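# Suction-place three plates into their matching tray pockets

## Task

Move all three plates into the gray tray so that each one sits fully down inside the pocket sized for it. At the end every plate must stay put by itself, not because a cup is holding it. Then switch suction off and pull both tools away.

## Robot and tools

Robot: two six-joint UR7e-style arms, left_arm and right_arm. Each ends in a suction cup, with no fingers. Bases in the scene frame: left_arm at (+0.063, +0.332, 0) m, right_arm at (-0.015, -0.400, 0) m, both facing roughly +x. The cup rim is 29 mm wide. From about 7 cm behind the rim, the tool body and its wrist camera stick out up to about 8 cm sideways, so leave room around the cup.

Frame: one shared scene frame. The origin is on the table top midway between the arms, +z is up, +x points out over the table, and left_arm sits on the +y side. The arm names do not tell you which side of an image something is on. The controlled point is the cup point, the centre of the rim, and the cup points along that point's own +z axis. Facing straight down therefore means the cup point's +z is world -z.

The row: every motion command is a single list of 16 numbers covering both arms, even if only one arm should move. The order is left x, y, z (metres), left qw, qx, qy, qz (w first), left suction, then the same eight for the right arm. Position and quaternion are an absolute pose for the cup point in the scene frame, not an offset. Suction runs from -1 to 1. +1 is full vacuum (about 55 kPa under ambient), smaller values ask for that fraction, and 0.05 or less is off. The setting persists, and sending 0 is a real off command. To hold an arm still, resend its last reported pose and its current suction value. To keep its orientation, repeat the same target quaternion in every row rather than copying the reported one, which drifts. A pose more than 0.6 m from the arm's last reported position, along any axis of its cup-point frame, is refused and nothing is sent. On every control step the command is also cut back to at most 100 mm and 16 degrees from where the cup point actually is. Motion trails commands by about 0.17 s, and joint speed is limited.

execute_actions: "actions" holds zero or one item. An empty list only reports the state, pictures included. An action item is {"rows": [...], "steps": n}. It takes 1 to 15 rows and n from 4 to 15 control steps of 1/30 s (15 if omitted). One row is used per step, and the last row repeats. A wait item is {"steps": n} with n up to 300, counted from the previous result, so your reply time uses some of it. Optional "pictures": true adds camera images. The result arrives 4 steps before the action finishes. Those 4 steps run while you reply, and after that an arm heads only for its last clipped pose, so check where it is.

move: {"target": one 16-number row, "speed": m/s from 0.002 to 0.5 (default 0.25; turning up to twice that in rad/s), "stop_force": optional N from 9 to 40, one value for both arms}. Both cup points travel straight toward their absolute target poses and arrive together, taking 0.5 to 10 s; a longer path is cut off at 10 s. Suction values are sent at the start. Paths do not avoid obstacles or the other arm, and the real motion can overshoot the speed, especially with the arm nearly straight. With stop_force, an arm stops once its wrist sensor feels that much extra push against its motion for 2 steps, steps back 2 steps and holds. Use it for slow approaches, not while the cup is turning, and not when lifting off something the cup presses on. It is unavailable in the first 0.2 s, and an arm already within 1.5 mm and 0.5 degrees of its target counts as not moving. The "move:" line reports the ending: done, off_target, moving, held, fault, or contact (stopped by stop_force). It also gives each cup point's remaining distance. limits=paced means the pose was clipped; limits=held means some steps were blocked.

wait: {"seconds": 0 to 10} lets time pass without sending anything new.
zoom_image: {"camera": cam_head_left | cam_head_right | cam_left_wrist | cam_right_wrist, "region": [x0, y0, x1, y1]} in pixels of that camera's latest image, with (0,0) at top left and at most 504 by 504. All images are 504x504. The head cameras are pinhole, the wrist ones fisheye, and their calibration is supplied.
read_manual: {"section": "licences"} returns URDF licence text only.
finished_scene: {"scene": the current scene's number} ends that scene and grades it. It cannot be undone.

Results: each arm gets a state line with cup point position, quaternion and velocities. Printed positions get less accurate at long reach. "Hand target" shows what the controller is currently steering toward. HELD marks steps where a command was partly or fully not sent, and "pose unreachable" names an arm whose command the clearance check changed. suction_measured shows the vacuum reached. It stays near 0 without a seal and settles up to 0.15 under the command. part_present turns 1 at 0.50 and back to 0 below 0.45. Wrist force and torque are given in the cup point's own axes, with offsets of around 4 N, noise up to 2.4 N and saturation near 50 N. A push from a surface reads as pointing back into the arm. Joint torques are rough and carry offsets.

Gripping: with suction on, press the rim flat on a smooth, flat part of a plate so it touches all round. Holes, seams and plate edges under the rim leak. Under vacuum the cup shortens, so the plate rides up to about 10 mm closer to the tool, and vacuum can lift a plate without any motion. To release, set the plate down on its support, turn suction off, then move at least 15 mm away. If the cup seals on the table, switch suction off to free it.

Avoid: the arms are stiff, so aiming even slightly past a firm contact can fault. A joint overload (wrist joints 24.6 N m, others 132 N m) or an outside force of 150 N stops that arm for 10 s. Heavy holding heats motors: MOTOR HOT appears at 70 °C, and at 85 °C the arm is braked. Never let the arms strike each other, and never drop, slam or push plates off the table, which ends the scene. Loose items may occasionally get nudged, so check positions again before grasping.

Each tool is called after "Call:" as name([rows], argument=value, ...), one row to a line, values as JSON.

## Session

I'll start by looking at the scene.

Call:
execute_actions(actions=[])

Scene clock: 0.00 s of 7200.00 s.
left_arm: end_effector_position=(+0.4924, +0.3313, +0.2283) suction_measured=0.00 part_present=0 end_effector_quat_wxyz=(+0.001, -0.257, +0.966, -0.001) end_effector_velocity=(-0.000, -0.000, +0.000) end_effector_angular_velocity=(-0.000, -0.000, -0.001) | right_arm: end_effector_position=(+0.4102, -0.4531, +0.2273) suction_measured=0.00 part_present=0 end_effector_quat_wxyz=(+0.000, +0.319, +0.948, -0.001) end_effector_velocity=(+0.000, +0.000, -0.000) end_effector_angular_velocity=(+0.001, -0.000, +0.000)
Joint positions: left_arm=[-0.315 -1.723  2.041 -1.891 -1.572 -0.838] | right_arm=[-0.316 -1.722  2.042 -1.891 -1.572  0.209]
Joint velocities: left_arm=[ 0.    -0.    -0.     0.    -0.     0.001] | right_arm=[ 0.     0.    -0.    -0.     0.001 -0.   ]
Joint torques (N m, as the arm reports them, + toward a larger angle): no reading
Motor temperatures (°C, as the motors report them): left_arm=[25 27 25 34 33 35] | right_arm=[25 27 23 32 36 35]
Wrist force (N, on the end effector, along its own x y z axes, offset not removed): no reading
Wrist torque (N m, same axes, about the end effector's origin, offset not removed): no reading
Hand target (left_arm): +0.492, +0.331, +0.228; +0.001, -0.257, +0.966, -0.001
Hand target (right_arm): +0.410, -0.453, +0.227; +0.000, +0.319, +0.948, -0.001

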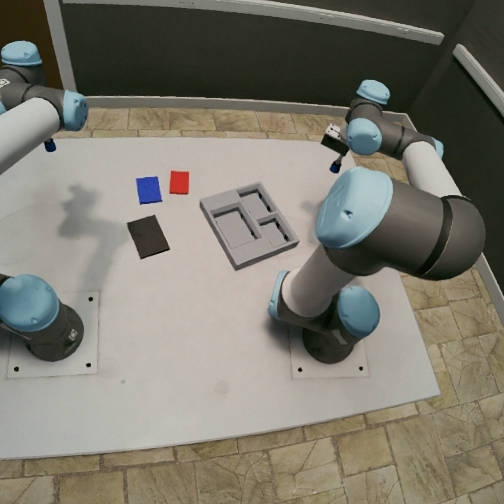

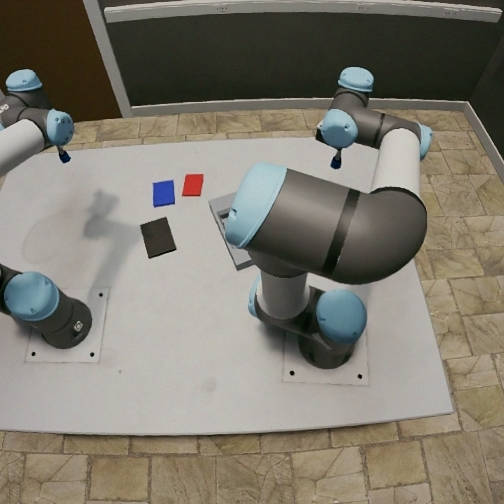

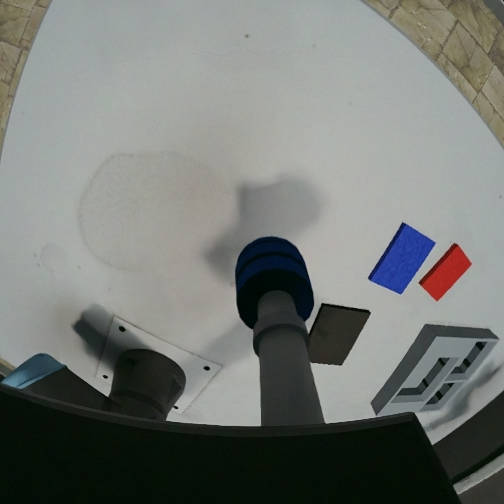

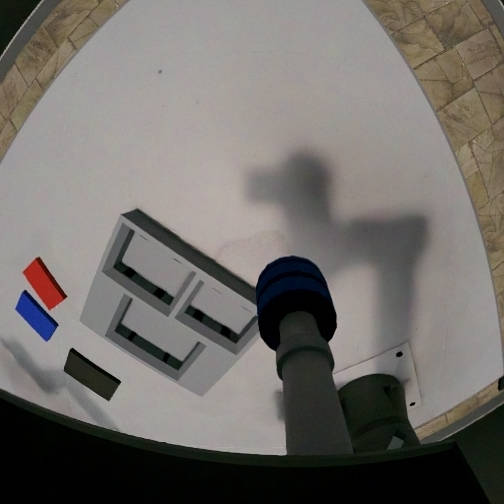

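Call:
zoom_image(camera="cam_head_left", region=[110, 150, 310, 290])

Call:
zoom_image(camera="cam_right_wrist", region=[0, 190, 280, 410])

Region (110, 150, 310, 290) of cam_head_left's 504x504 image, scaled by 2.520, with more detail than that image has; it fills the top 353 rows of this view, and the rest is white.

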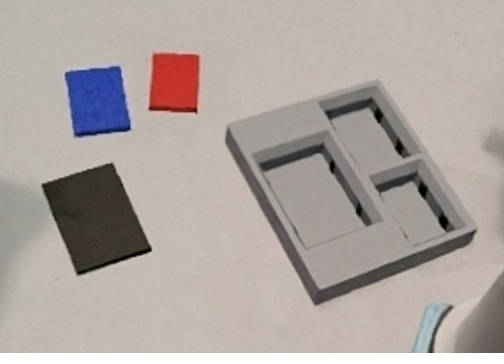

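Region (0, 190, 280, 410) of cam_right_wrist's 504x504 image, scaled by 1.800, with more detail than that image has; it fills the top 396 rows of this view, and the rest is white.

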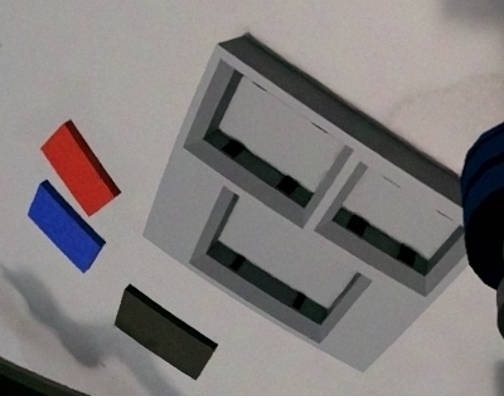

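Call:
move(target=[0.342, 0.082, 0.13, 0.001, -0.257, 0.966, -0.001, 0, 0.552, -0.023, 0.13, 0.0, 0.319, 0.948, -0.001, 0], speed=0.4)

Scene clock: 4.17 s of 7200.00 s.
left_arm: end_effector_position=(+0.3419, +0.0816, +0.1299) suction_measured=0.00 part_present=0 end_effector_quat_wxyz=(-0.000, -0.257, +0.966, -0.001) end_effector_velocity=(-0.000, -0.001, -0.001) end_effector_angular_velocity=(+0.001, +0.001, +0.000) | right_arm: end_effector_position=(+0.5520, -0.0229, +0.1300) suction_measured=0.00 part_present=0 end_effector_quat_wxyz=(+0.000, +0.319, +0.948, -0.001) end_effector_velocity=(+0.001, +0.001, -0.001) end_effector_angular_velocity=(-0.002, +0.003, -0.000)
Joint positions: left_arm=[-1.093 -1.748  2.341 -2.166 -1.572 -1.615] | right_arm=[ 0.514 -1.044  1.485 -2.013 -1.572  1.039]
Joint velocities: left_arm=[-0.002  0.003 -0.001 -0.001  0.    -0.002] | right_arm=[ 0.001  0.006 -0.006  0.003 -0.001  0.001]
Joint torques (N m, as the arm reports them, + toward a larger angle): left_arm=[ -7.78  -0.71 -31.76  -3.68   2.13  -2.93] | right_arm=[  7.13 -35.96 -32.15  -0.34  -3.19   2.13]
Motor temperatures (°C, as the motors report them): left_arm=[25 27 25 34 33 35] | right_arm=[25 27 23 32 36 35]
Wrist force (N, on the end effector, along its own x y z axes, offset not removed): left_arm=[-3.7 -0.5 -0.1] | right_arm=[-0.1 -3.0 -0.7]
Wrist torque (N m, same axes, about the end effector's origin, offset not removed): left_arm=[-0.31 0.53 -0.01] | right_arm=[-0.36 0.02 -0.07]
Hand target (left_arm): +0.342, +0.081, +0.130; -0.000, -0.257, +0.966, -0.001
Hand target (right_arm): +0.552, -0.023, +0.130; +0.000, +0.319, +0.948, -0.001
Off the commanded pose (left_arm): 0.000 m, 0 deg.
Off the commanded pose (right_arm): 0.000 m, 0 deg.
Kept back: nothing.
move: done
camera_calibration (this result's frames):
cam_left_wrist: T_world_to_cam=[[0.526367, -0.850254, 0.00249171, -0.104494], [-0.78242, -0.483222, 0.392829, 0.26149], [-0.3328, -0.208722, -0.919608, 0.354877], [0, 0, 0, 1]] pos_world=[0.3777, 0.111582, 0.223887]
cam_right_wrist: T_world_to_cam=[[-0.597385, -0.799853, -0.0580151, 0.33614], [-0.769321, 0.551148, 0.323081, 0.410929], [-0.226443, 0.237636, -0.944591, 0.352157], [0, 0, 0, 1]] pos_world=[0.596685, -0.0413046, 0.219382]

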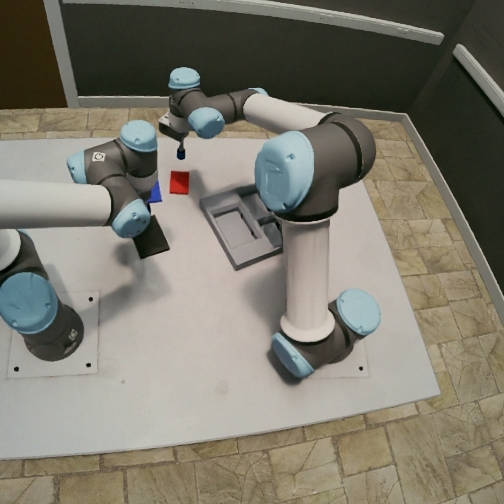

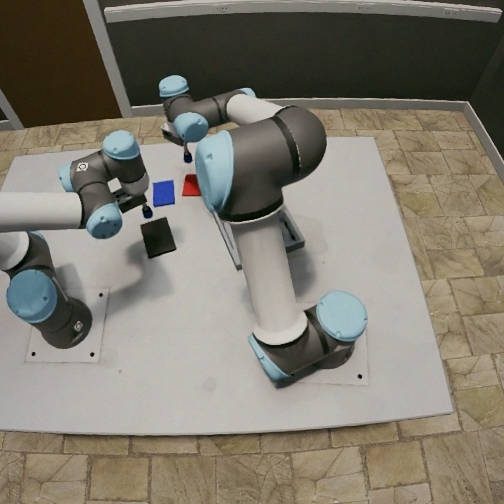

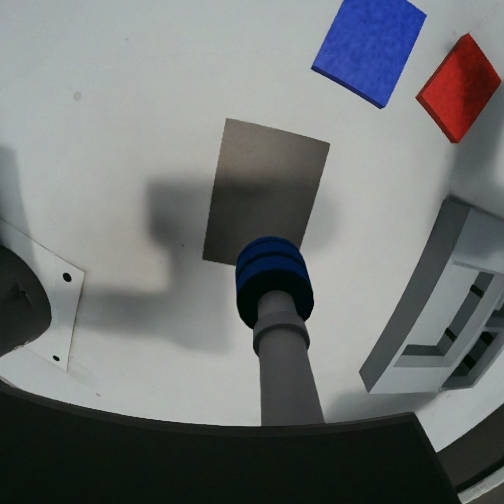

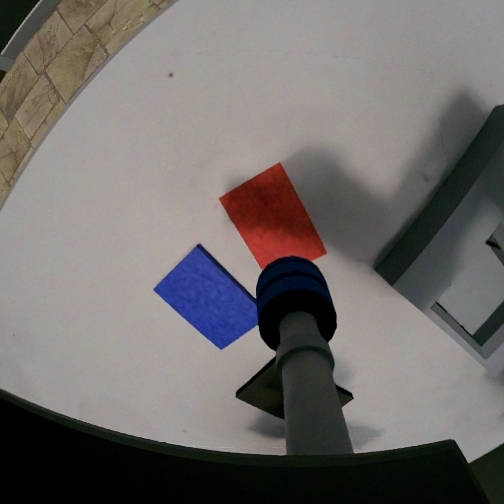

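Call:
zoom_image(camera="cam_left_wrist", region=[180, 100, 360, 280])

Call:
zoom_image(camera="cam_right_wrist", region=[140, 150, 350, 360])

Region (180, 100, 360, 280) of cam_left_wrist's 504x504 image, scaled by 2.800, with more detail than that image has.

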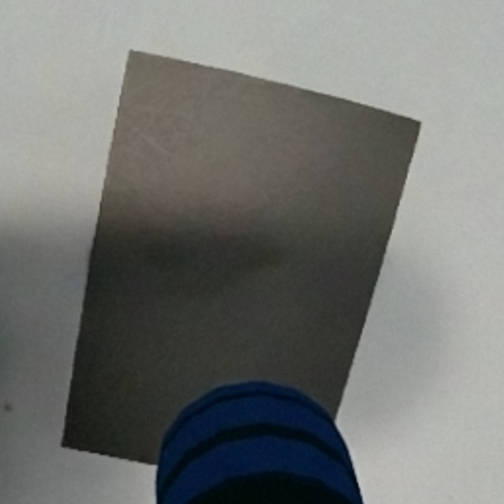

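Region (140, 150, 350, 360) of cam_right_wrist's 504x504 image, scaled by 2.400, with more detail than that image has.

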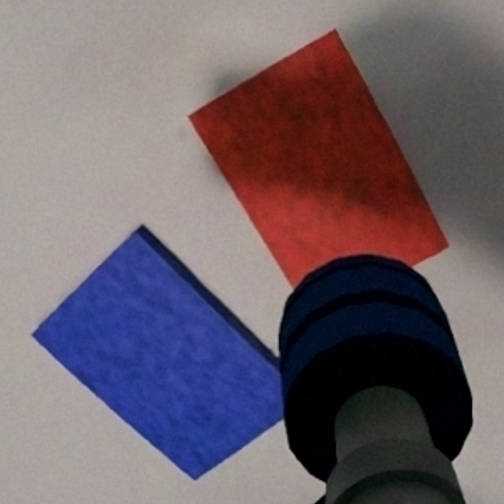

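Call:
move(target=[0.3405, 0.078, 0.03, 0.001, -0.257, 0.966, -0.001, 0, 0.554, -0.0195, 0.03, 0.0, 0.319, 0.948, -0.001, 0], speed=0.3)

Call:
move(target=[0.3405, 0.078, 0.0, 0.001, -0.257, 0.966, -0.001, 1, 0.554, -0.0195, 0.0, 0.0, 0.319, 0.948, -0.001, 1], speed=0.02, stop_force=10)

Scene clock: 7.17 s of 7200.00 s.
left_arm: end_effector_position=(+0.3405, +0.0779, +0.0300) suction_measured=0.00 part_present=0 end_effector_quat_wxyz=(+0.001, -0.257, +0.966, -0.001) end_effector_velocity=(+0.001, -0.001, -0.001) end_effector_angular_velocity=(-0.001, -0.001, +0.000) | right_arm: end_effector_position=(+0.5539, -0.0196, +0.0301) suction_measured=0.00 part_present=0 end_effector_quat_wxyz=(+0.000, +0.319, +0.948, -0.001) end_effector_velocity=(+0.000, +0.000, -0.000) end_effector_angular_velocity=(-0.000, -0.001, -0.001)
Joint positions: left_arm=[-1.102 -1.497  2.471 -2.547 -1.569 -1.625] | right_arm=[ 0.517 -0.914  1.562 -2.218 -1.572  1.042]
Joint velocities: left_arm=[ 0.     0.006  0.    -0.007  0.001  0.   ] | right_arm=[ 0.     0.001 -0.001 -0.001 -0.001  0.001]
Joint torques (N m, as the arm reports them, + toward a larger angle): left_arm=[ 7.33 -7.66 -3.24 -3.51 -0.72  2.76] | right_arm=[  9.92 -37.55 -28.36  -3.61   0.2    2.02]
Motor temperatures (°C, as the motors report them): left_arm=[25 27 25 34 33 35] | right_arm=[25 27 23 32 36 35]
Wrist force (N, on the end effector, along its own x y z axes, offset not removed): left_arm=[-1.7 -0.4 -2.2] | right_arm=[-2.1 -3.1 1.1]
Wrist torque (N m, same axes, about the end effector's origin, offset not removed): left_arm=[-0.19 0.36 0.04] | right_arm=[-0.36 0.20 0.12]
Hand target (left_arm): +0.341, +0.078, +0.030; +0.001, -0.257, +0.966, -0.001
Hand target (right_arm): +0.554, -0.020, +0.030; +0.000, +0.319, +0.948, -0.001
Off the commanded pose (left_arm): 0.000 m, 0 deg.
Off the commanded pose (right_arm): 0.000 m, 0 deg.
Kept back: nothing.
move: done
camera_calibration (this result's frames):
cam_left_wrist: T_world_to_cam=[[0.526273, -0.850312, 0.00237627, -0.106623], [-0.783253, -0.483677, 0.390603, 0.298285], [-0.330985, -0.207425, -0.920556, 0.261089], [0, 0, 0, 1]] pos_world=[0.376162, 0.107768, 0.124089]
cam_right_wrist: T_world_to_cam=[[-0.597447, -0.799888, -0.0568868, 0.334187], [-0.768968, 0.551338, 0.323598, 0.442597], [-0.227479, 0.237077, -0.944483, 0.258002], [0, 0, 0, 1]] pos_world=[0.598692, -0.0378742, 0.119466]

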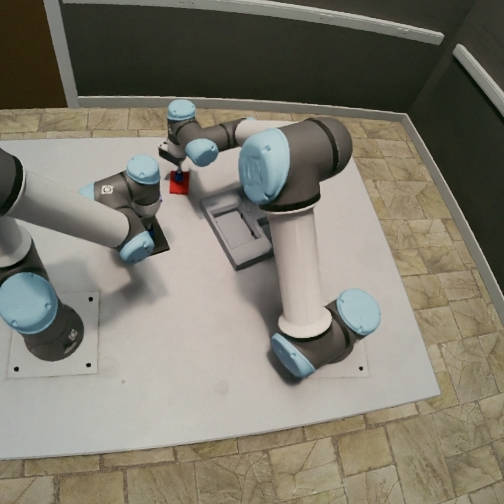

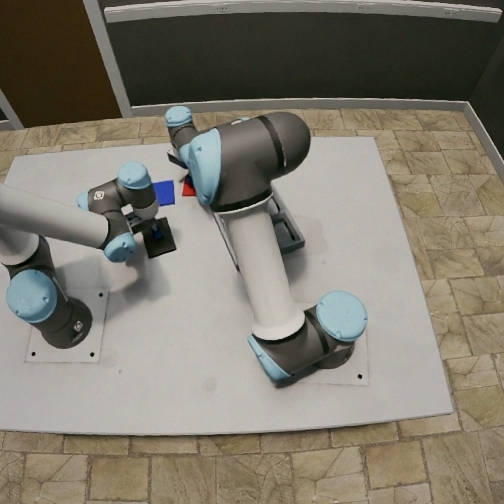

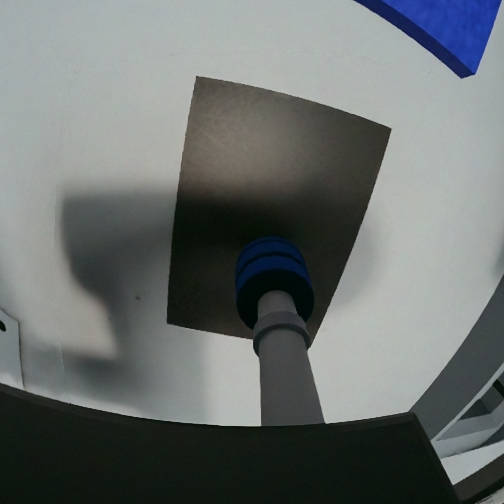

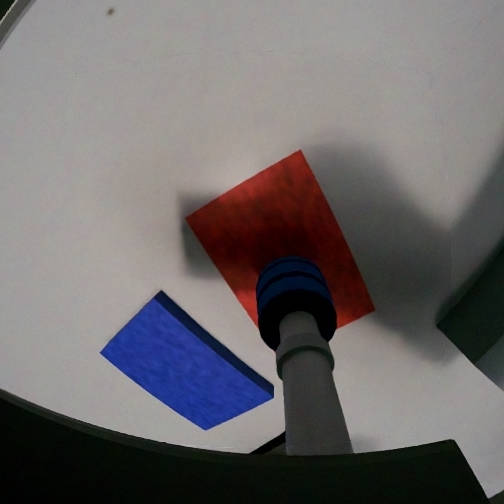

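Scene clock: 9.10 s of 7200.00 s.
left_arm: end_effector_position=(+0.3405, +0.0781, +0.0005) suction_measured=0.93 part_present=1 end_effector_quat_wxyz=(+0.001, -0.257, +0.966, -0.001) end_effector_velocity=(+0.000, +0.000, +0.001) end_effector_angular_velocity=(+0.002, -0.001, -0.000) | right_arm: end_effector_position=(+0.5540, -0.0195, +0.0004) suction_measured=1.00 part_present=1 end_effector_quat_wxyz=(+0.000, +0.319, +0.948, -0.001) end_effector_velocity=(-0.001, -0.000, -0.001) end_effector_angular_velocity=(-0.002, +0.005, +0.001)
Joint positions: left_arm=[-1.102 -1.399  2.496 -2.669 -1.569 -1.625] | right_arm=[ 0.517 -0.87   1.577 -2.277 -1.572  1.042]
Joint velocities: left_arm=[-0.    -0.005 -0.001  0.007  0.002  0.   ] | right_arm=[ 0.     0.001  0.     0.004 -0.    -0.001]
Joint torques (N m, as the arm reports them, + toward a larger angle): left_arm=[  6.95 -23.9  -14.92   1.87  -1.57   0.05] | right_arm=[  7.96 -46.93 -13.08   1.12   2.81   1.66]
Motor temperatures (°C, as the motors report them): left_arm=[25 27 25 34 33 35] | right_arm=[25 27 23 32 36 35]
Wrist force (N, on the end effector, along its own x y z axes, offset not removed): left_arm=[-1.6 -6.8 -18.3] | right_arm=[-1.1 -3.3 -20.2]
Wrist torque (N m, same axes, about the end effector's origin, offset not removed): left_arm=[-0.63 0.29 0.03] | right_arm=[-0.33 0.09 -0.17]
Hand target (left_arm): +0.340, +0.078, +0.001; +0.001, -0.257, +0.966, -0.001
Hand target (right_arm): +0.554, -0.019, +0.001; +0.000, +0.319, +0.948, -0.001
Off the commanded pose (left_arm): 0.001 m, 0 deg.
Off the commanded pose (right_arm): 0.000 m, 0 deg.
Kept back: nothing.
move: contact (left_arm, right_arm)
camera_calibration (this result's frames):
cam_left_wrist: T_world_to_cam=[[0.526373, -0.850252, 0.00202982, -0.106363], [-0.783094, -0.483864, 0.39069, 0.309818], [-0.331203, -0.207238, -0.92052, 0.233974], [0, 0, 0, 1]] pos_world=[0.376096, 0.107963, 0.0945504]
cam_right_wrist: T_world_to_cam=[[-0.59744, -0.799878, -0.0571028, 0.332602], [-0.769005, 0.551279, 0.323609, 0.452263], [-0.227368, 0.237249, -0.944466, 0.229882], [0, 0, 0, 1]] pos_world=[0.59877, -0.0378211, 0.0897516]

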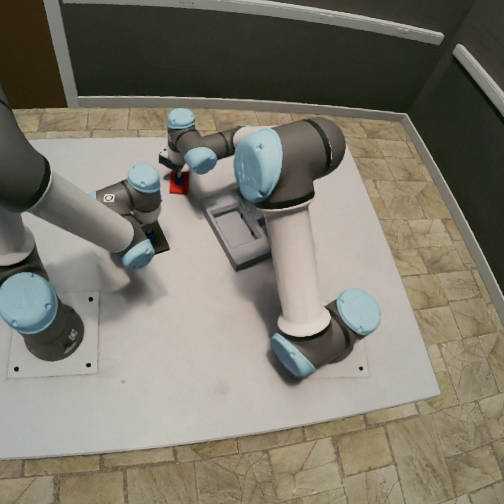

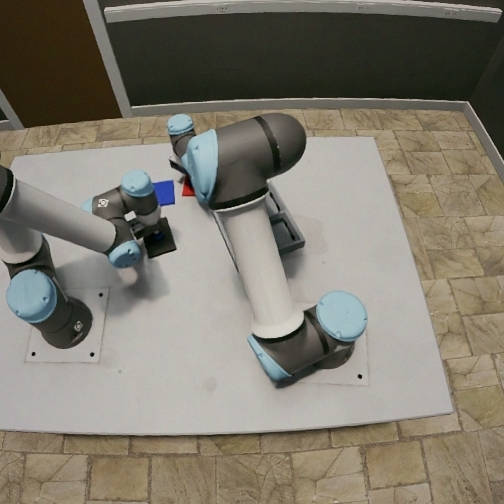

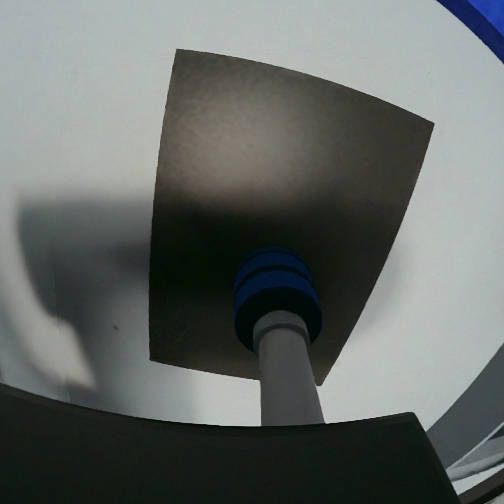

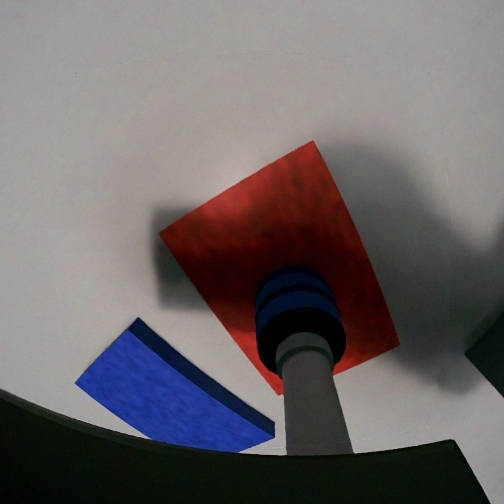

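Call:
move(target=[0.3405, 0.078, 0.06, 0.001, -0.257, 0.966, -0.001, 1, 0.554, -0.0195, 0.06, 0.0, 0.319, 0.948, -0.001, 1], speed=0.2)

Call:
move(target=[0.359, -0.185, 0.09, 0.001, -0.257, 0.966, -0.001, 1, 0.36, -0.50, 0.12, 0.0, 0.1045, 0.9945, 0.0, 1], speed=0.35)

Scene clock: 11.10 s of 7200.00 s.
left_arm: end_effector_position=(+0.3405, +0.0781, +0.0600) suction_measured=0.96 part_present=1 end_effector_quat_wxyz=(+0.001, -0.257, +0.966, -0.001) end_effector_velocity=(-0.000, -0.000, +0.001) end_effector_angular_velocity=(+0.001, +0.001, -0.001) | right_arm: end_effector_position=(+0.5540, -0.0194, +0.0599) suction_measured=0.99 part_present=1 end_effector_quat_wxyz=(-0.000, +0.319, +0.948, -0.001) end_effector_velocity=(-0.000, +0.000, +0.000) end_effector_angular_velocity=(+0.000, +0.001, -0.000)
Joint positions: left_arm=[-1.102 -1.585  2.439 -2.427 -1.569 -1.625] | right_arm=[ 0.518 -0.954  1.541 -2.156 -1.572  1.042]
Joint velocities: left_arm=[-0.001 -0.003 -0.002  0.007 -0.    -0.001] | right_arm=[ 0.     0.    -0.001  0.002  0.001  0.   ]
Joint torques (N m, as the arm reports them, + toward a larger angle): left_arm=[ -8.21 -24.06 -28.57  -0.84  -1.65  -2.72] | right_arm=[ -1.82 -58.72 -30.06  -0.05   2.24  -0.8 ]
Motor temperatures (°C, as the motors report them): left_arm=[25 27 25 34 33 35] | right_arm=[25 27 23 32 36 35]
Wrist force (N, on the end effector, along its own x y z axes, offset not removed): left_arm=[-0.9 -2.0 -0.4] | right_arm=[-1.9 -2.0 0.4]
Wrist torque (N m, same axes, about the end effector's origin, offset not removed): left_arm=[-0.47 0.30 -0.03] | right_arm=[-0.34 0.33 -0.01]
Hand target (left_arm): +0.340, +0.078, +0.060; +0.001, -0.257, +0.966, -0.001
Hand target (right_arm): +0.554, -0.019, +0.060; +0.000, +0.319, +0.948, -0.001
Off the commanded pose (left_arm): 0.000 m, 0 deg.
Off the commanded pose (right_arm): 0.000 m, 0 deg.
Kept back: nothing.
move: done
camera_calibration (this result's frames):
cam_left_wrist: T_world_to_cam=[[0.526449, -0.850203, 0.00248177, -0.106548], [-0.783128, -0.483776, 0.390731, 0.286627], [-0.331, -0.207644, -0.920501, 0.2887], [0, 0, 0, 1]] pos_world=[0.376118, 0.108022, 0.154019]
cam_right_wrist: T_world_to_cam=[[-0.597455, -0.799878, -0.0569511, 0.33603], [-0.768941, 0.551298, 0.323728, 0.432889], [-0.227546, 0.237205, -0.944435, 0.286184], [0, 0, 0, 1]] pos_world=[0.598749, -0.0377524, 0.149281]

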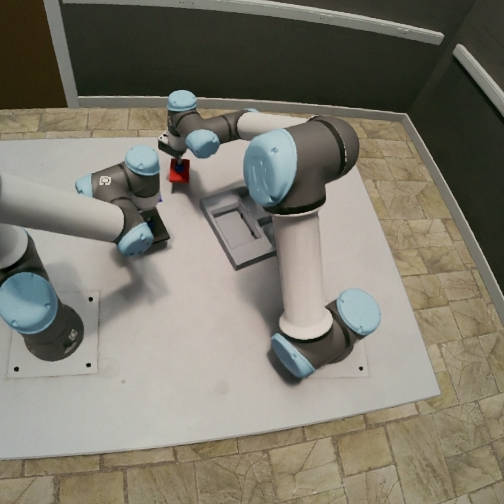

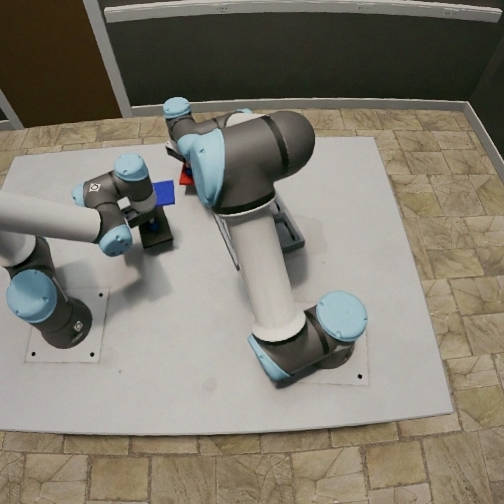

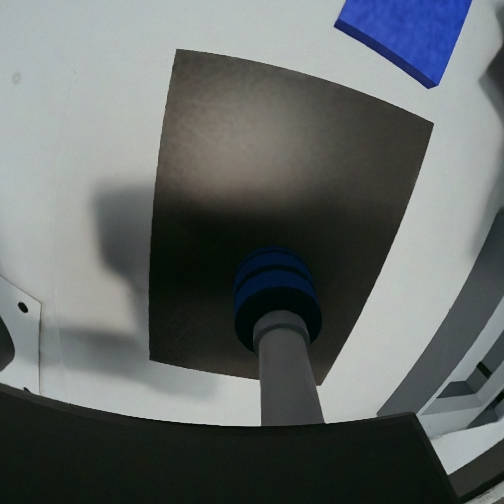

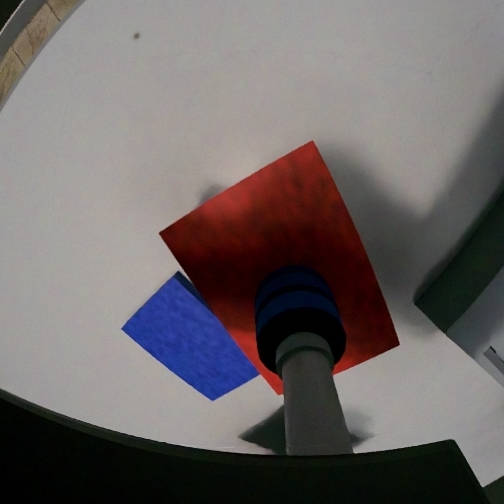

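Scene clock: 13.20 s of 7200.00 s.
left_arm: end_effector_position=(+0.3591, -0.1849, +0.0902) suction_measured=0.96 part_present=1 end_effector_quat_wxyz=(+0.001, -0.257, +0.966, -0.001) end_effector_velocity=(-0.000, -0.001, +0.001) end_effector_angular_velocity=(-0.001, +0.002, +0.000) | right_arm: end_effector_position=(+0.3598, -0.5000, +0.1201) suction_measured=0.98 part_present=1 end_effector_quat_wxyz=(-0.001, +0.105, +0.995, -0.000) end_effector_velocity=(-0.000, -0.001, +0.001) end_effector_angular_velocity=(+0.001, -0.001, +0.002)
Joint positions: left_arm=[-1.275 -1.173  1.807 -2.206 -1.569 -1.797] | right_arm=[-0.486 -1.69   2.324 -2.204 -1.572 -0.401]
Joint velocities: left_arm=[-0.     0.    -0.002  0.001 -0.002 -0.   ] | right_arm=[-0.005 -0.001 -0.001  0.002  0.002 -0.007]
Joint torques (N m, as the arm reports them, + toward a larger angle): left_arm=[ -8.49 -22.06 -31.58  -1.09  -1.74  -2.91] | right_arm=[ -9.11 -25.53 -28.37  -0.38   2.9   -2.07]
Motor temperatures (°C, as the motors report them): left_arm=[25 27 25 34 33 35] | right_arm=[25 27 23 32 36 35]
Wrist force (N, on the end effector, along its own x y z axes, offset not removed): left_arm=[-1.1 -1.7 -0.3] | right_arm=[-3.4 -2.7 -3.4]
Wrist torque (N m, same axes, about the end effector's origin, offset not removed): left_arm=[-0.38 0.23 -0.05] | right_arm=[-0.38 0.72 0.23]
Hand target (left_arm): +0.359, -0.185, +0.090; +0.001, -0.257, +0.966, -0.001
Hand target (right_arm): +0.360, -0.500, +0.120; -0.001, +0.105, +0.995, -0.000
Off the commanded pose (left_arm): 0.000 m, 0 deg.
Off the commanded pose (right_arm): 0.000 m, 0 deg.
Kept back: nothing.
move: done
camera_calibration (this result's frames):
cam_left_wrist: T_world_to_cam=[[0.526362, -0.850257, 0.00225369, -0.339957], [-0.782991, -0.483684, 0.39112, 0.162039], [-0.331462, -0.207635, -0.920337, 0.268229], [0, 0, 0, 1]] pos_world=[0.394724, -0.154982, 0.18425]
cam_right_wrist: T_world_to_cam=[[-0.200286, -0.978014, -0.0580906, -0.392778], [-0.929956, 0.171115, 0.325424, 0.396715], [-0.308329, 0.1192, -0.943782, 0.382815], [0, 0, 0, 1]] pos_world=[0.408293, -0.497658, 0.209377]

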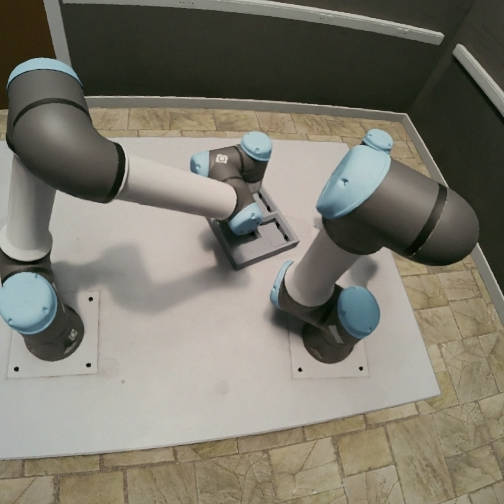

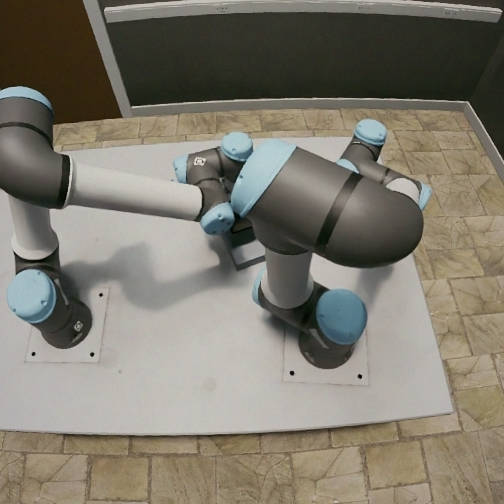

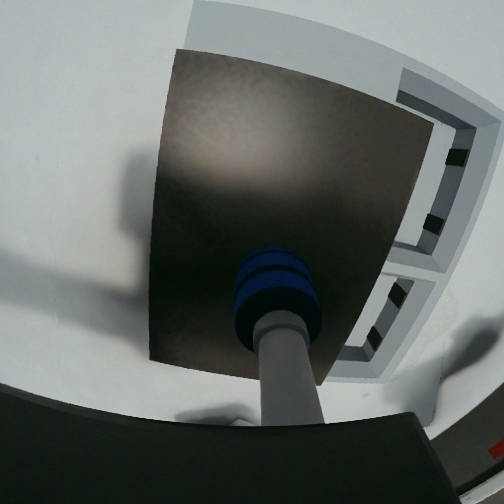

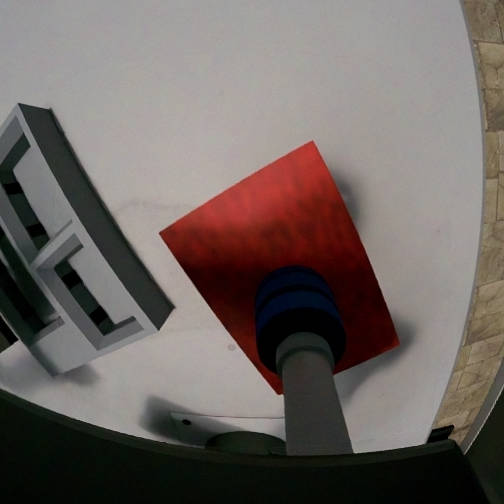

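Call:
move(target=[0.359, -0.185, 0.04, 0.001, -0.257, 0.966, -0.001, 1, 0.36, -0.50, 0.12, 0.0, 0.1045, 0.9945, 0.0, 1], speed=0.1, stop_force=10)

Scene clock: 16.53 s of 7200.00 s.
left_arm: end_effector_position=(+0.3590, -0.1851, +0.0401) suction_measured=0.96 part_present=1 end_effector_quat_wxyz=(+0.001, -0.257, +0.966, -0.001) end_effector_velocity=(+0.000, -0.000, -0.001) end_effector_angular_velocity=(+0.000, -0.002, -0.001) | right_arm: end_effector_position=(+0.3600, -0.5000, +0.1200) suction_measured=0.98 part_present=1 end_effector_quat_wxyz=(+0.000, +0.105, +0.995, -0.000) end_effector_velocity=(-0.000, +0.000, -0.000) end_effector_angular_velocity=(+0.001, +0.001, +0.002)
Joint positions: left_arm=[-1.275 -1.095  1.848 -2.326 -1.569 -1.797] | right_arm=[-0.487 -1.69   2.324 -2.205 -1.571 -0.402]
Joint velocities: left_arm=[-0.     0.002  0.001 -0.003  0.001  0.001] | right_arm=[ 0.     0.001  0.    -0.     0.    -0.001]
Joint torques (N m, as the arm reports them, + toward a larger angle): left_arm=[ -6.18 -24.2   -7.58  -3.37   1.99  -2.05] | right_arm=[ -9.7  -22.62 -13.63  -3.57   2.93  -2.03]
Motor temperatures (°C, as the motors report them): left_arm=[25 27 25 34 33 35] | right_arm=[25 27 23 32 36 35]
Wrist force (N, on the end effector, along its own x y z axes, offset not removed): left_arm=[-3.3 -2.1 -0.3] | right_arm=[0.1 -2.1 0.5]
Wrist torque (N m, same axes, about the end effector's origin, offset not removed): left_arm=[-0.47 0.45 -0.02] | right_arm=[-0.31 -0.09 -0.27]
Hand target (left_arm): +0.359, -0.185, +0.040; +0.001, -0.257, +0.966, -0.001
Hand target (right_arm): +0.360, -0.500, +0.120; -0.000, +0.105, +0.995, +0.000
Off the commanded pose (left_arm): 0.000 m, 0 deg.
Off the commanded pose (right_arm): 0.000 m, 0 deg.
Kept back: nothing.
move: done
camera_calibration (this result's frames):
cam_left_wrist: T_world_to_cam=[[0.52635, -0.850264, 0.00245537, -0.339976], [-0.783183, -0.483696, 0.39072, 0.181599], [-0.331028, -0.207579, -0.920506, 0.221901], [0, 0, 0, 1]] pos_world=[0.394627, -0.155169, 0.134141]
cam_right_wrist: T_world_to_cam=[[-0.20005, -0.978017, -0.0588438, -0.392753], [-0.930426, 0.170807, 0.32424, 0.397035], [-0.307062, 0.119614, -0.944143, 0.382602], [0, 0, 0, 1]] pos_world=[0.408324, -0.4977, 0.209385]

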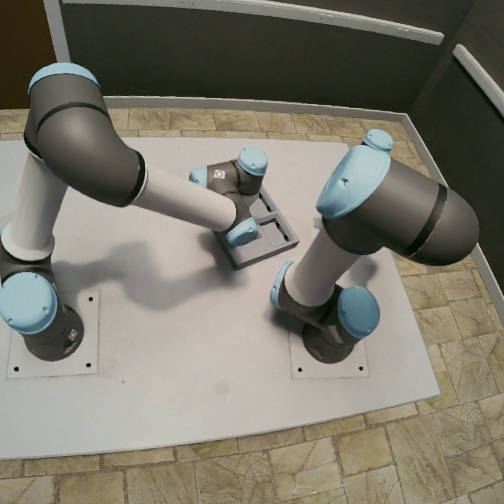

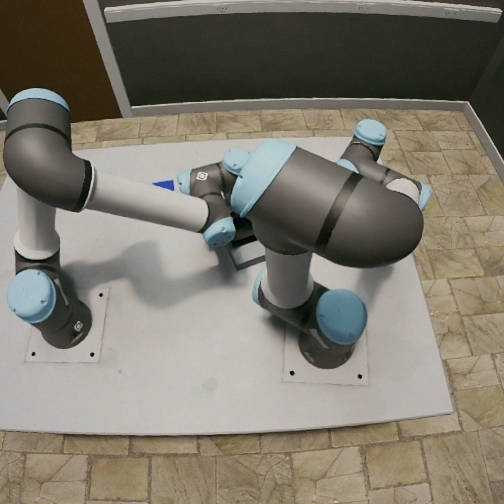

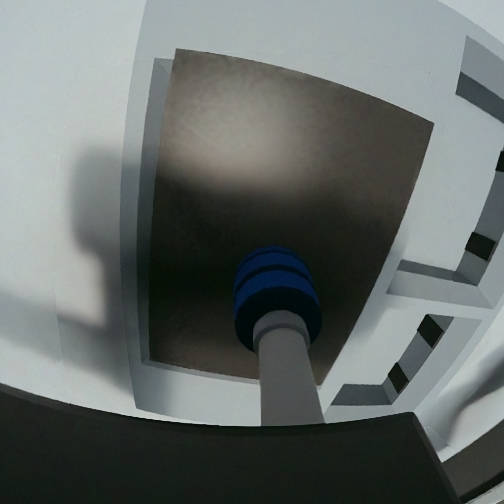

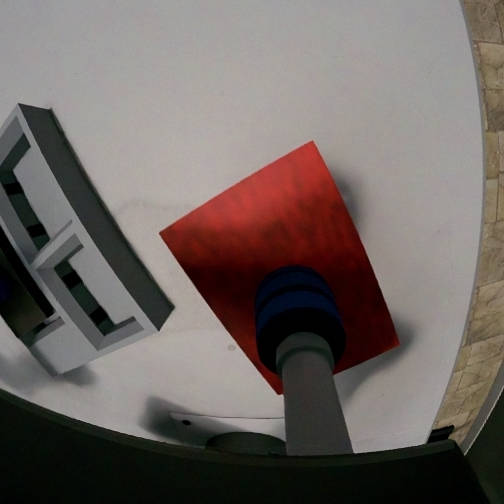

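Call:
zoom_image(camera="cam_left_wrist", region=[100, 20, 260, 180])

Call:
zoom_image(camera="cam_left_wrist", region=[100, 260, 280, 440])

Call:
zoom_image(camera="cam_left_wrist", region=[300, 20, 504, 430])

Region (100, 20, 260, 180) of cam_left_wrist's 504x504 image, scaled by 3.150, with more detail than that image has.

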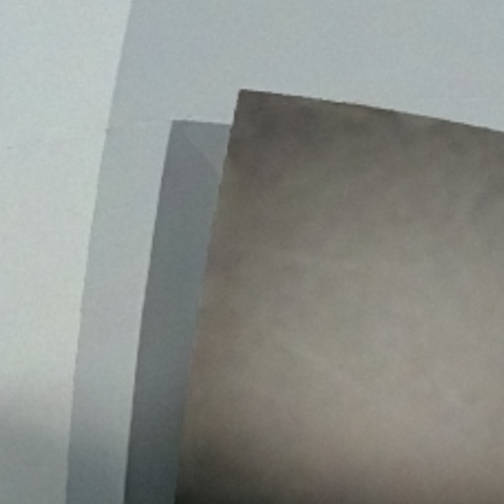

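Region (100, 260, 280, 440) of cam_left_wrist's 504x504 image, scaled by 2.800, with more detail than that image has.

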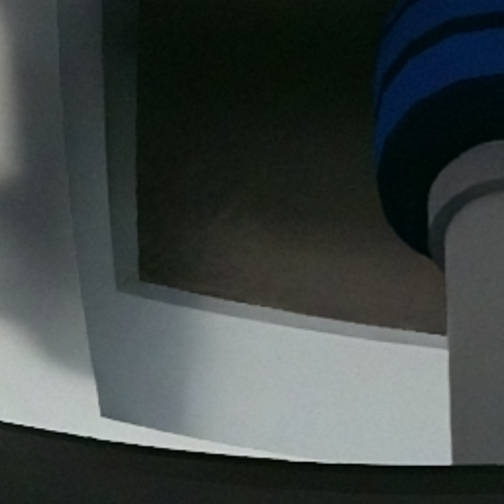

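Region (300, 20, 504, 430) of cam_left_wrist's 504x504 image, scaled by 1.229, with more detail than that image has; it fills the left 251 columns of this view, and the rest is white.

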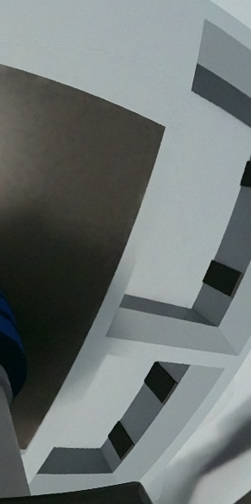

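Call:
move(target=[0.3477, -0.1889, 0.042, 0.0, -0.2647, 0.9643, 0.0, 1, 0.36, -0.50, 0.12, 0.0, 0.1045, 0.9945, 0.0, 1], speed=0.05)

Scene clock: 19.27 s of 7200.00 s.
left_arm: end_effector_position=(+0.3478, -0.1889, +0.0420) suction_measured=0.96 part_present=1 end_effector_quat_wxyz=(-0.000, -0.265, +0.964, +0.000) end_effector_velocity=(-0.001, -0.000, -0.000) end_effector_angular_velocity=(+0.001, -0.001, +0.001) | right_arm: end_effector_position=(+0.3600, -0.5000, +0.1200) suction_measured=0.96 part_present=1 end_effector_quat_wxyz=(+0.000, +0.105, +0.995, -0.000) end_effector_velocity=(-0.000, -0.000, +0.000) end_effector_angular_velocity=(-0.001, +0.000, +0.002)
Joint positions: left_arm=[-1.295 -1.101  1.852 -2.321 -1.571 -1.833] | right_arm=[-0.487 -1.69   2.324 -2.205 -1.571 -0.402]
Joint velocities: left_arm=[-0.002 -0.     0.     0.     0.002 -0.003] | right_arm=[ 0.    -0.    -0.     0.    -0.001 -0.002]
Joint torques (N m, as the arm reports them, + toward a larger angle): left_arm=[ -8.01 -48.93  -7.28  -0.79  -1.87  -3.02] | right_arm=[-10.16 -14.62 -13.21  -3.51   2.84  -2.01]
Motor temperatures (°C, as the motors report them): left_arm=[25 27 25 34 33 35] | right_arm=[25 27 23 32 36 35]
Wrist force (N, on the end effector, along its own x y z axes, offset not removed): left_arm=[-0.1 0.6 2.1] | right_arm=[-0.6 -3.8 1.9]
Wrist torque (N m, same axes, about the end effector's origin, offset not removed): left_arm=[-0.09 0.10 0.01] | right_arm=[-0.31 0.12 -0.05]
Hand target (left_arm): +0.348, -0.189, +0.042; -0.000, -0.265, +0.964, +0.000
Hand target (right_arm): +0.360, -0.500, +0.120; +0.000, +0.105, +0.995, -0.000
Off the commanded pose (left_arm): 0.000 m, 0 deg.
Off the commanded pose (right_arm): 0.000 m, 0 deg.
Kept back: nothing.
move: done
camera_calibration (this result's frames):
cam_left_wrist: T_world_to_cam=[[0.539585, -0.841931, -0.0000863705, -0.34023], [-0.774535, -0.496432, 0.391984, 0.164767], [-0.330067, -0.211442, -0.919972, 0.218043], [0, 0, 0, 1]] pos_world=[0.383169, -0.158552, 0.135978]
cam_right_wrist: T_world_to_cam=[[-0.200049, -0.978017, -0.0588439, -0.392753], [-0.930428, 0.170807, 0.324236, 0.397037], [-0.307058, 0.119613, -0.944144, 0.3826], [0, 0, 0, 1]] pos_world=[0.408325, -0.4977, 0.209384]

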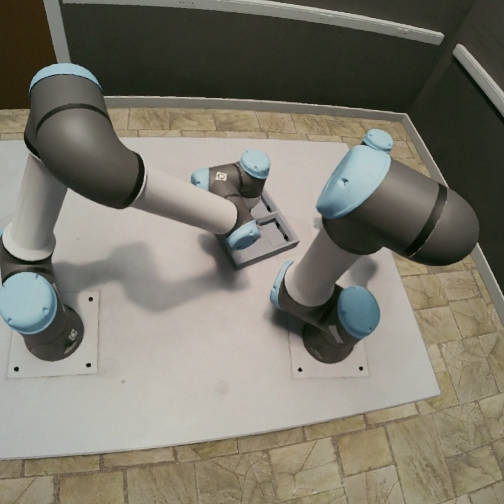

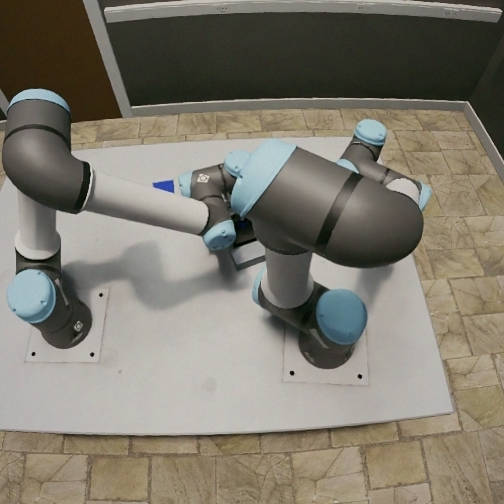

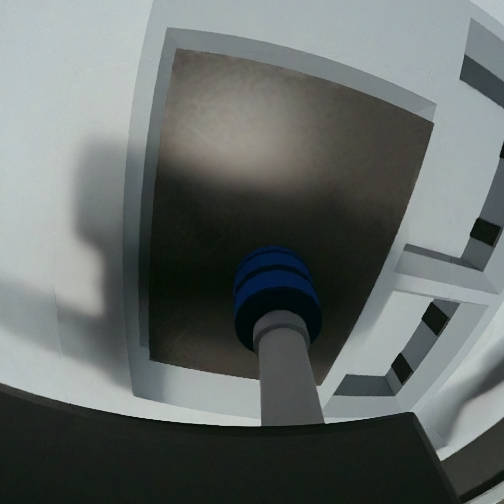

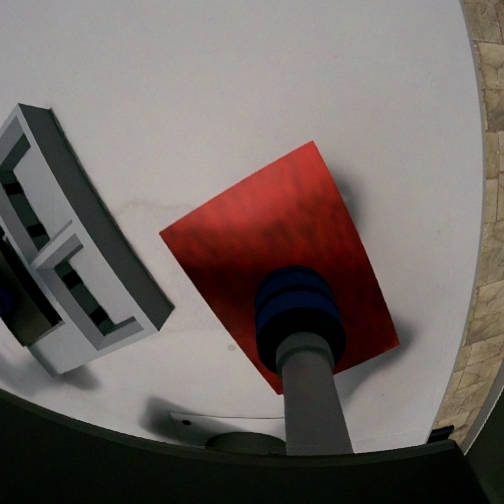

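Call:
move(target=[0.3477, -0.1889, 0.028, 0.0, -0.2647, 0.9643, 0.0, 1, 0.36, -0.50, 0.12, 0.0, 0.1045, 0.9945, 0.0, 1], speed=0.02, stop_force=9)

Scene clock: 20.50 s of 7200.00 s.
left_arm: end_effector_position=(+0.3477, -0.1889, +0.0281) suction_measured=0.96 part_present=1 end_effector_quat_wxyz=(-0.000, -0.265, +0.964, -0.000) end_effector_velocity=(-0.000, -0.000, -0.001) end_effector_angular_velocity=(-0.001, +0.000, -0.000) | right_arm: end_effector_position=(+0.3600, -0.5000, +0.1200) suction_measured=1.00 part_present=1 end_effector_quat_wxyz=(+0.000, +0.105, +0.995, -0.000) end_effector_velocity=(+0.000, +0.000, -0.000) end_effector_angular_velocity=(+0.001, +0.000, +0.001)
Joint positions: left_arm=[-1.295 -1.078  1.861 -2.354 -1.571 -1.833] | right_arm=[-0.487 -1.69   2.324 -2.205 -1.571 -0.402]
Joint velocities: left_arm=[-0.     0.001  0.001 -0.003 -0.    -0.   ] | right_arm=[ 0.     0.     0.     0.     0.    -0.001]
Joint torques (N m, as the arm reports them, + toward a larger angle): left_arm=[ -9.52 -21.68  -6.18  -3.7    0.78  -2.73] | right_arm=[ -9.31 -11.27 -13.8   -3.43   2.61  -1.78]
Motor temperatures (°C, as the motors report them): left_arm=[25 27 25 34 33 35] | right_arm=[25 27 23 32 36 35]
Wrist force (N, on the end effector, along its own x y z axes, offset not removed): left_arm=[-4.3 0.1 -4.3] | right_arm=[1.6 -3.7 -1.4]
Wrist torque (N m, same axes, about the end effector's origin, offset not removed): left_arm=[-0.39 0.15 -0.05] | right_arm=[-0.50 -0.35 0.07]
Hand target (left_arm): +0.348, -0.189, +0.028; -0.000, -0.265, +0.964, +0.000
Hand target (right_arm): +0.360, -0.500, +0.120; +0.000, +0.105, +0.995, -0.000
Off the commanded pose (left_arm): 0.000 m, 0 deg.
Off the commanded pose (right_arm): 0.000 m, 0 deg.
Kept back: nothing.
move: done
camera_calibration (this result's frames):
cam_left_wrist: T_world_to_cam=[[0.53969, -0.841864, -0.0000458483, -0.340253], [-0.774474, -0.496511, 0.392004, 0.17008], [-0.330037, -0.211525, -0.919963, 0.205214], [0, 0, 0, 1]] pos_world=[0.383082, -0.158592, 0.122102]
cam_right_wrist: T_world_to_cam=[[-0.200049, -0.978017, -0.0588439, -0.392753], [-0.930428, 0.170807, 0.324237, 0.397037], [-0.307058, 0.119613, -0.944144, 0.3826], [0, 0, 0, 1]] pos_world=[0.408325, -0.4977, 0.209384]

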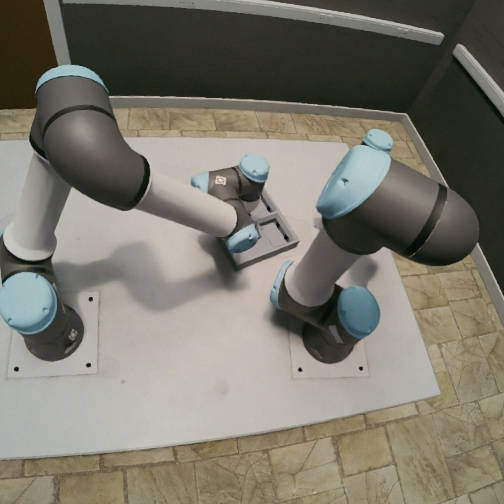

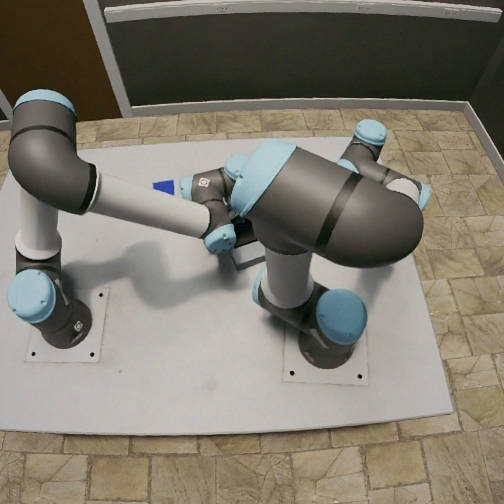

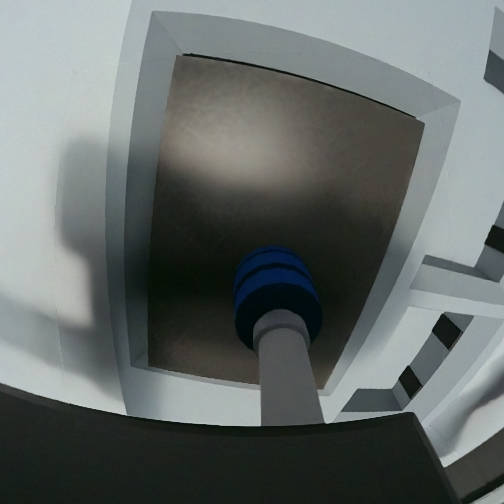

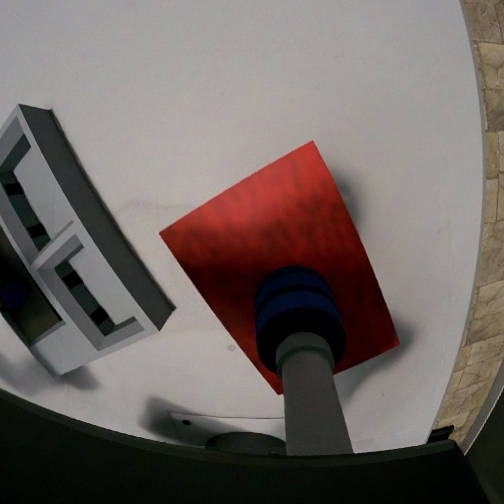

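Call:
zoom_image(camera="cam_left_wrist", region=[100, 0, 480, 200])

Call:
zoom_image(camera="cam_left_wrist", region=[100, 280, 400, 430])

Region (100, 0, 480, 200) of cam_left_wrist's 504x504 image, scaled by 1.326, with more detail than that image has; it fills the top 265 rows of this view, and the rest is white.

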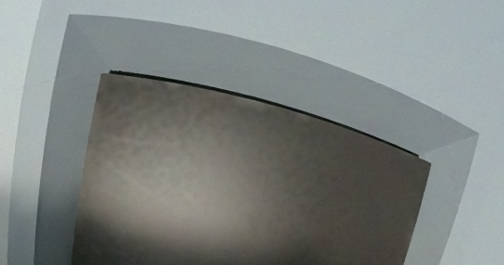

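Region (100, 280, 400, 430) of cam_left_wrist's 504x504 image, scaled by 1.680, with more detail than that image has.

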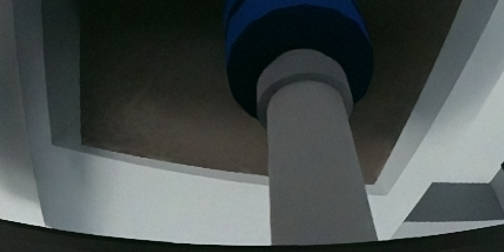

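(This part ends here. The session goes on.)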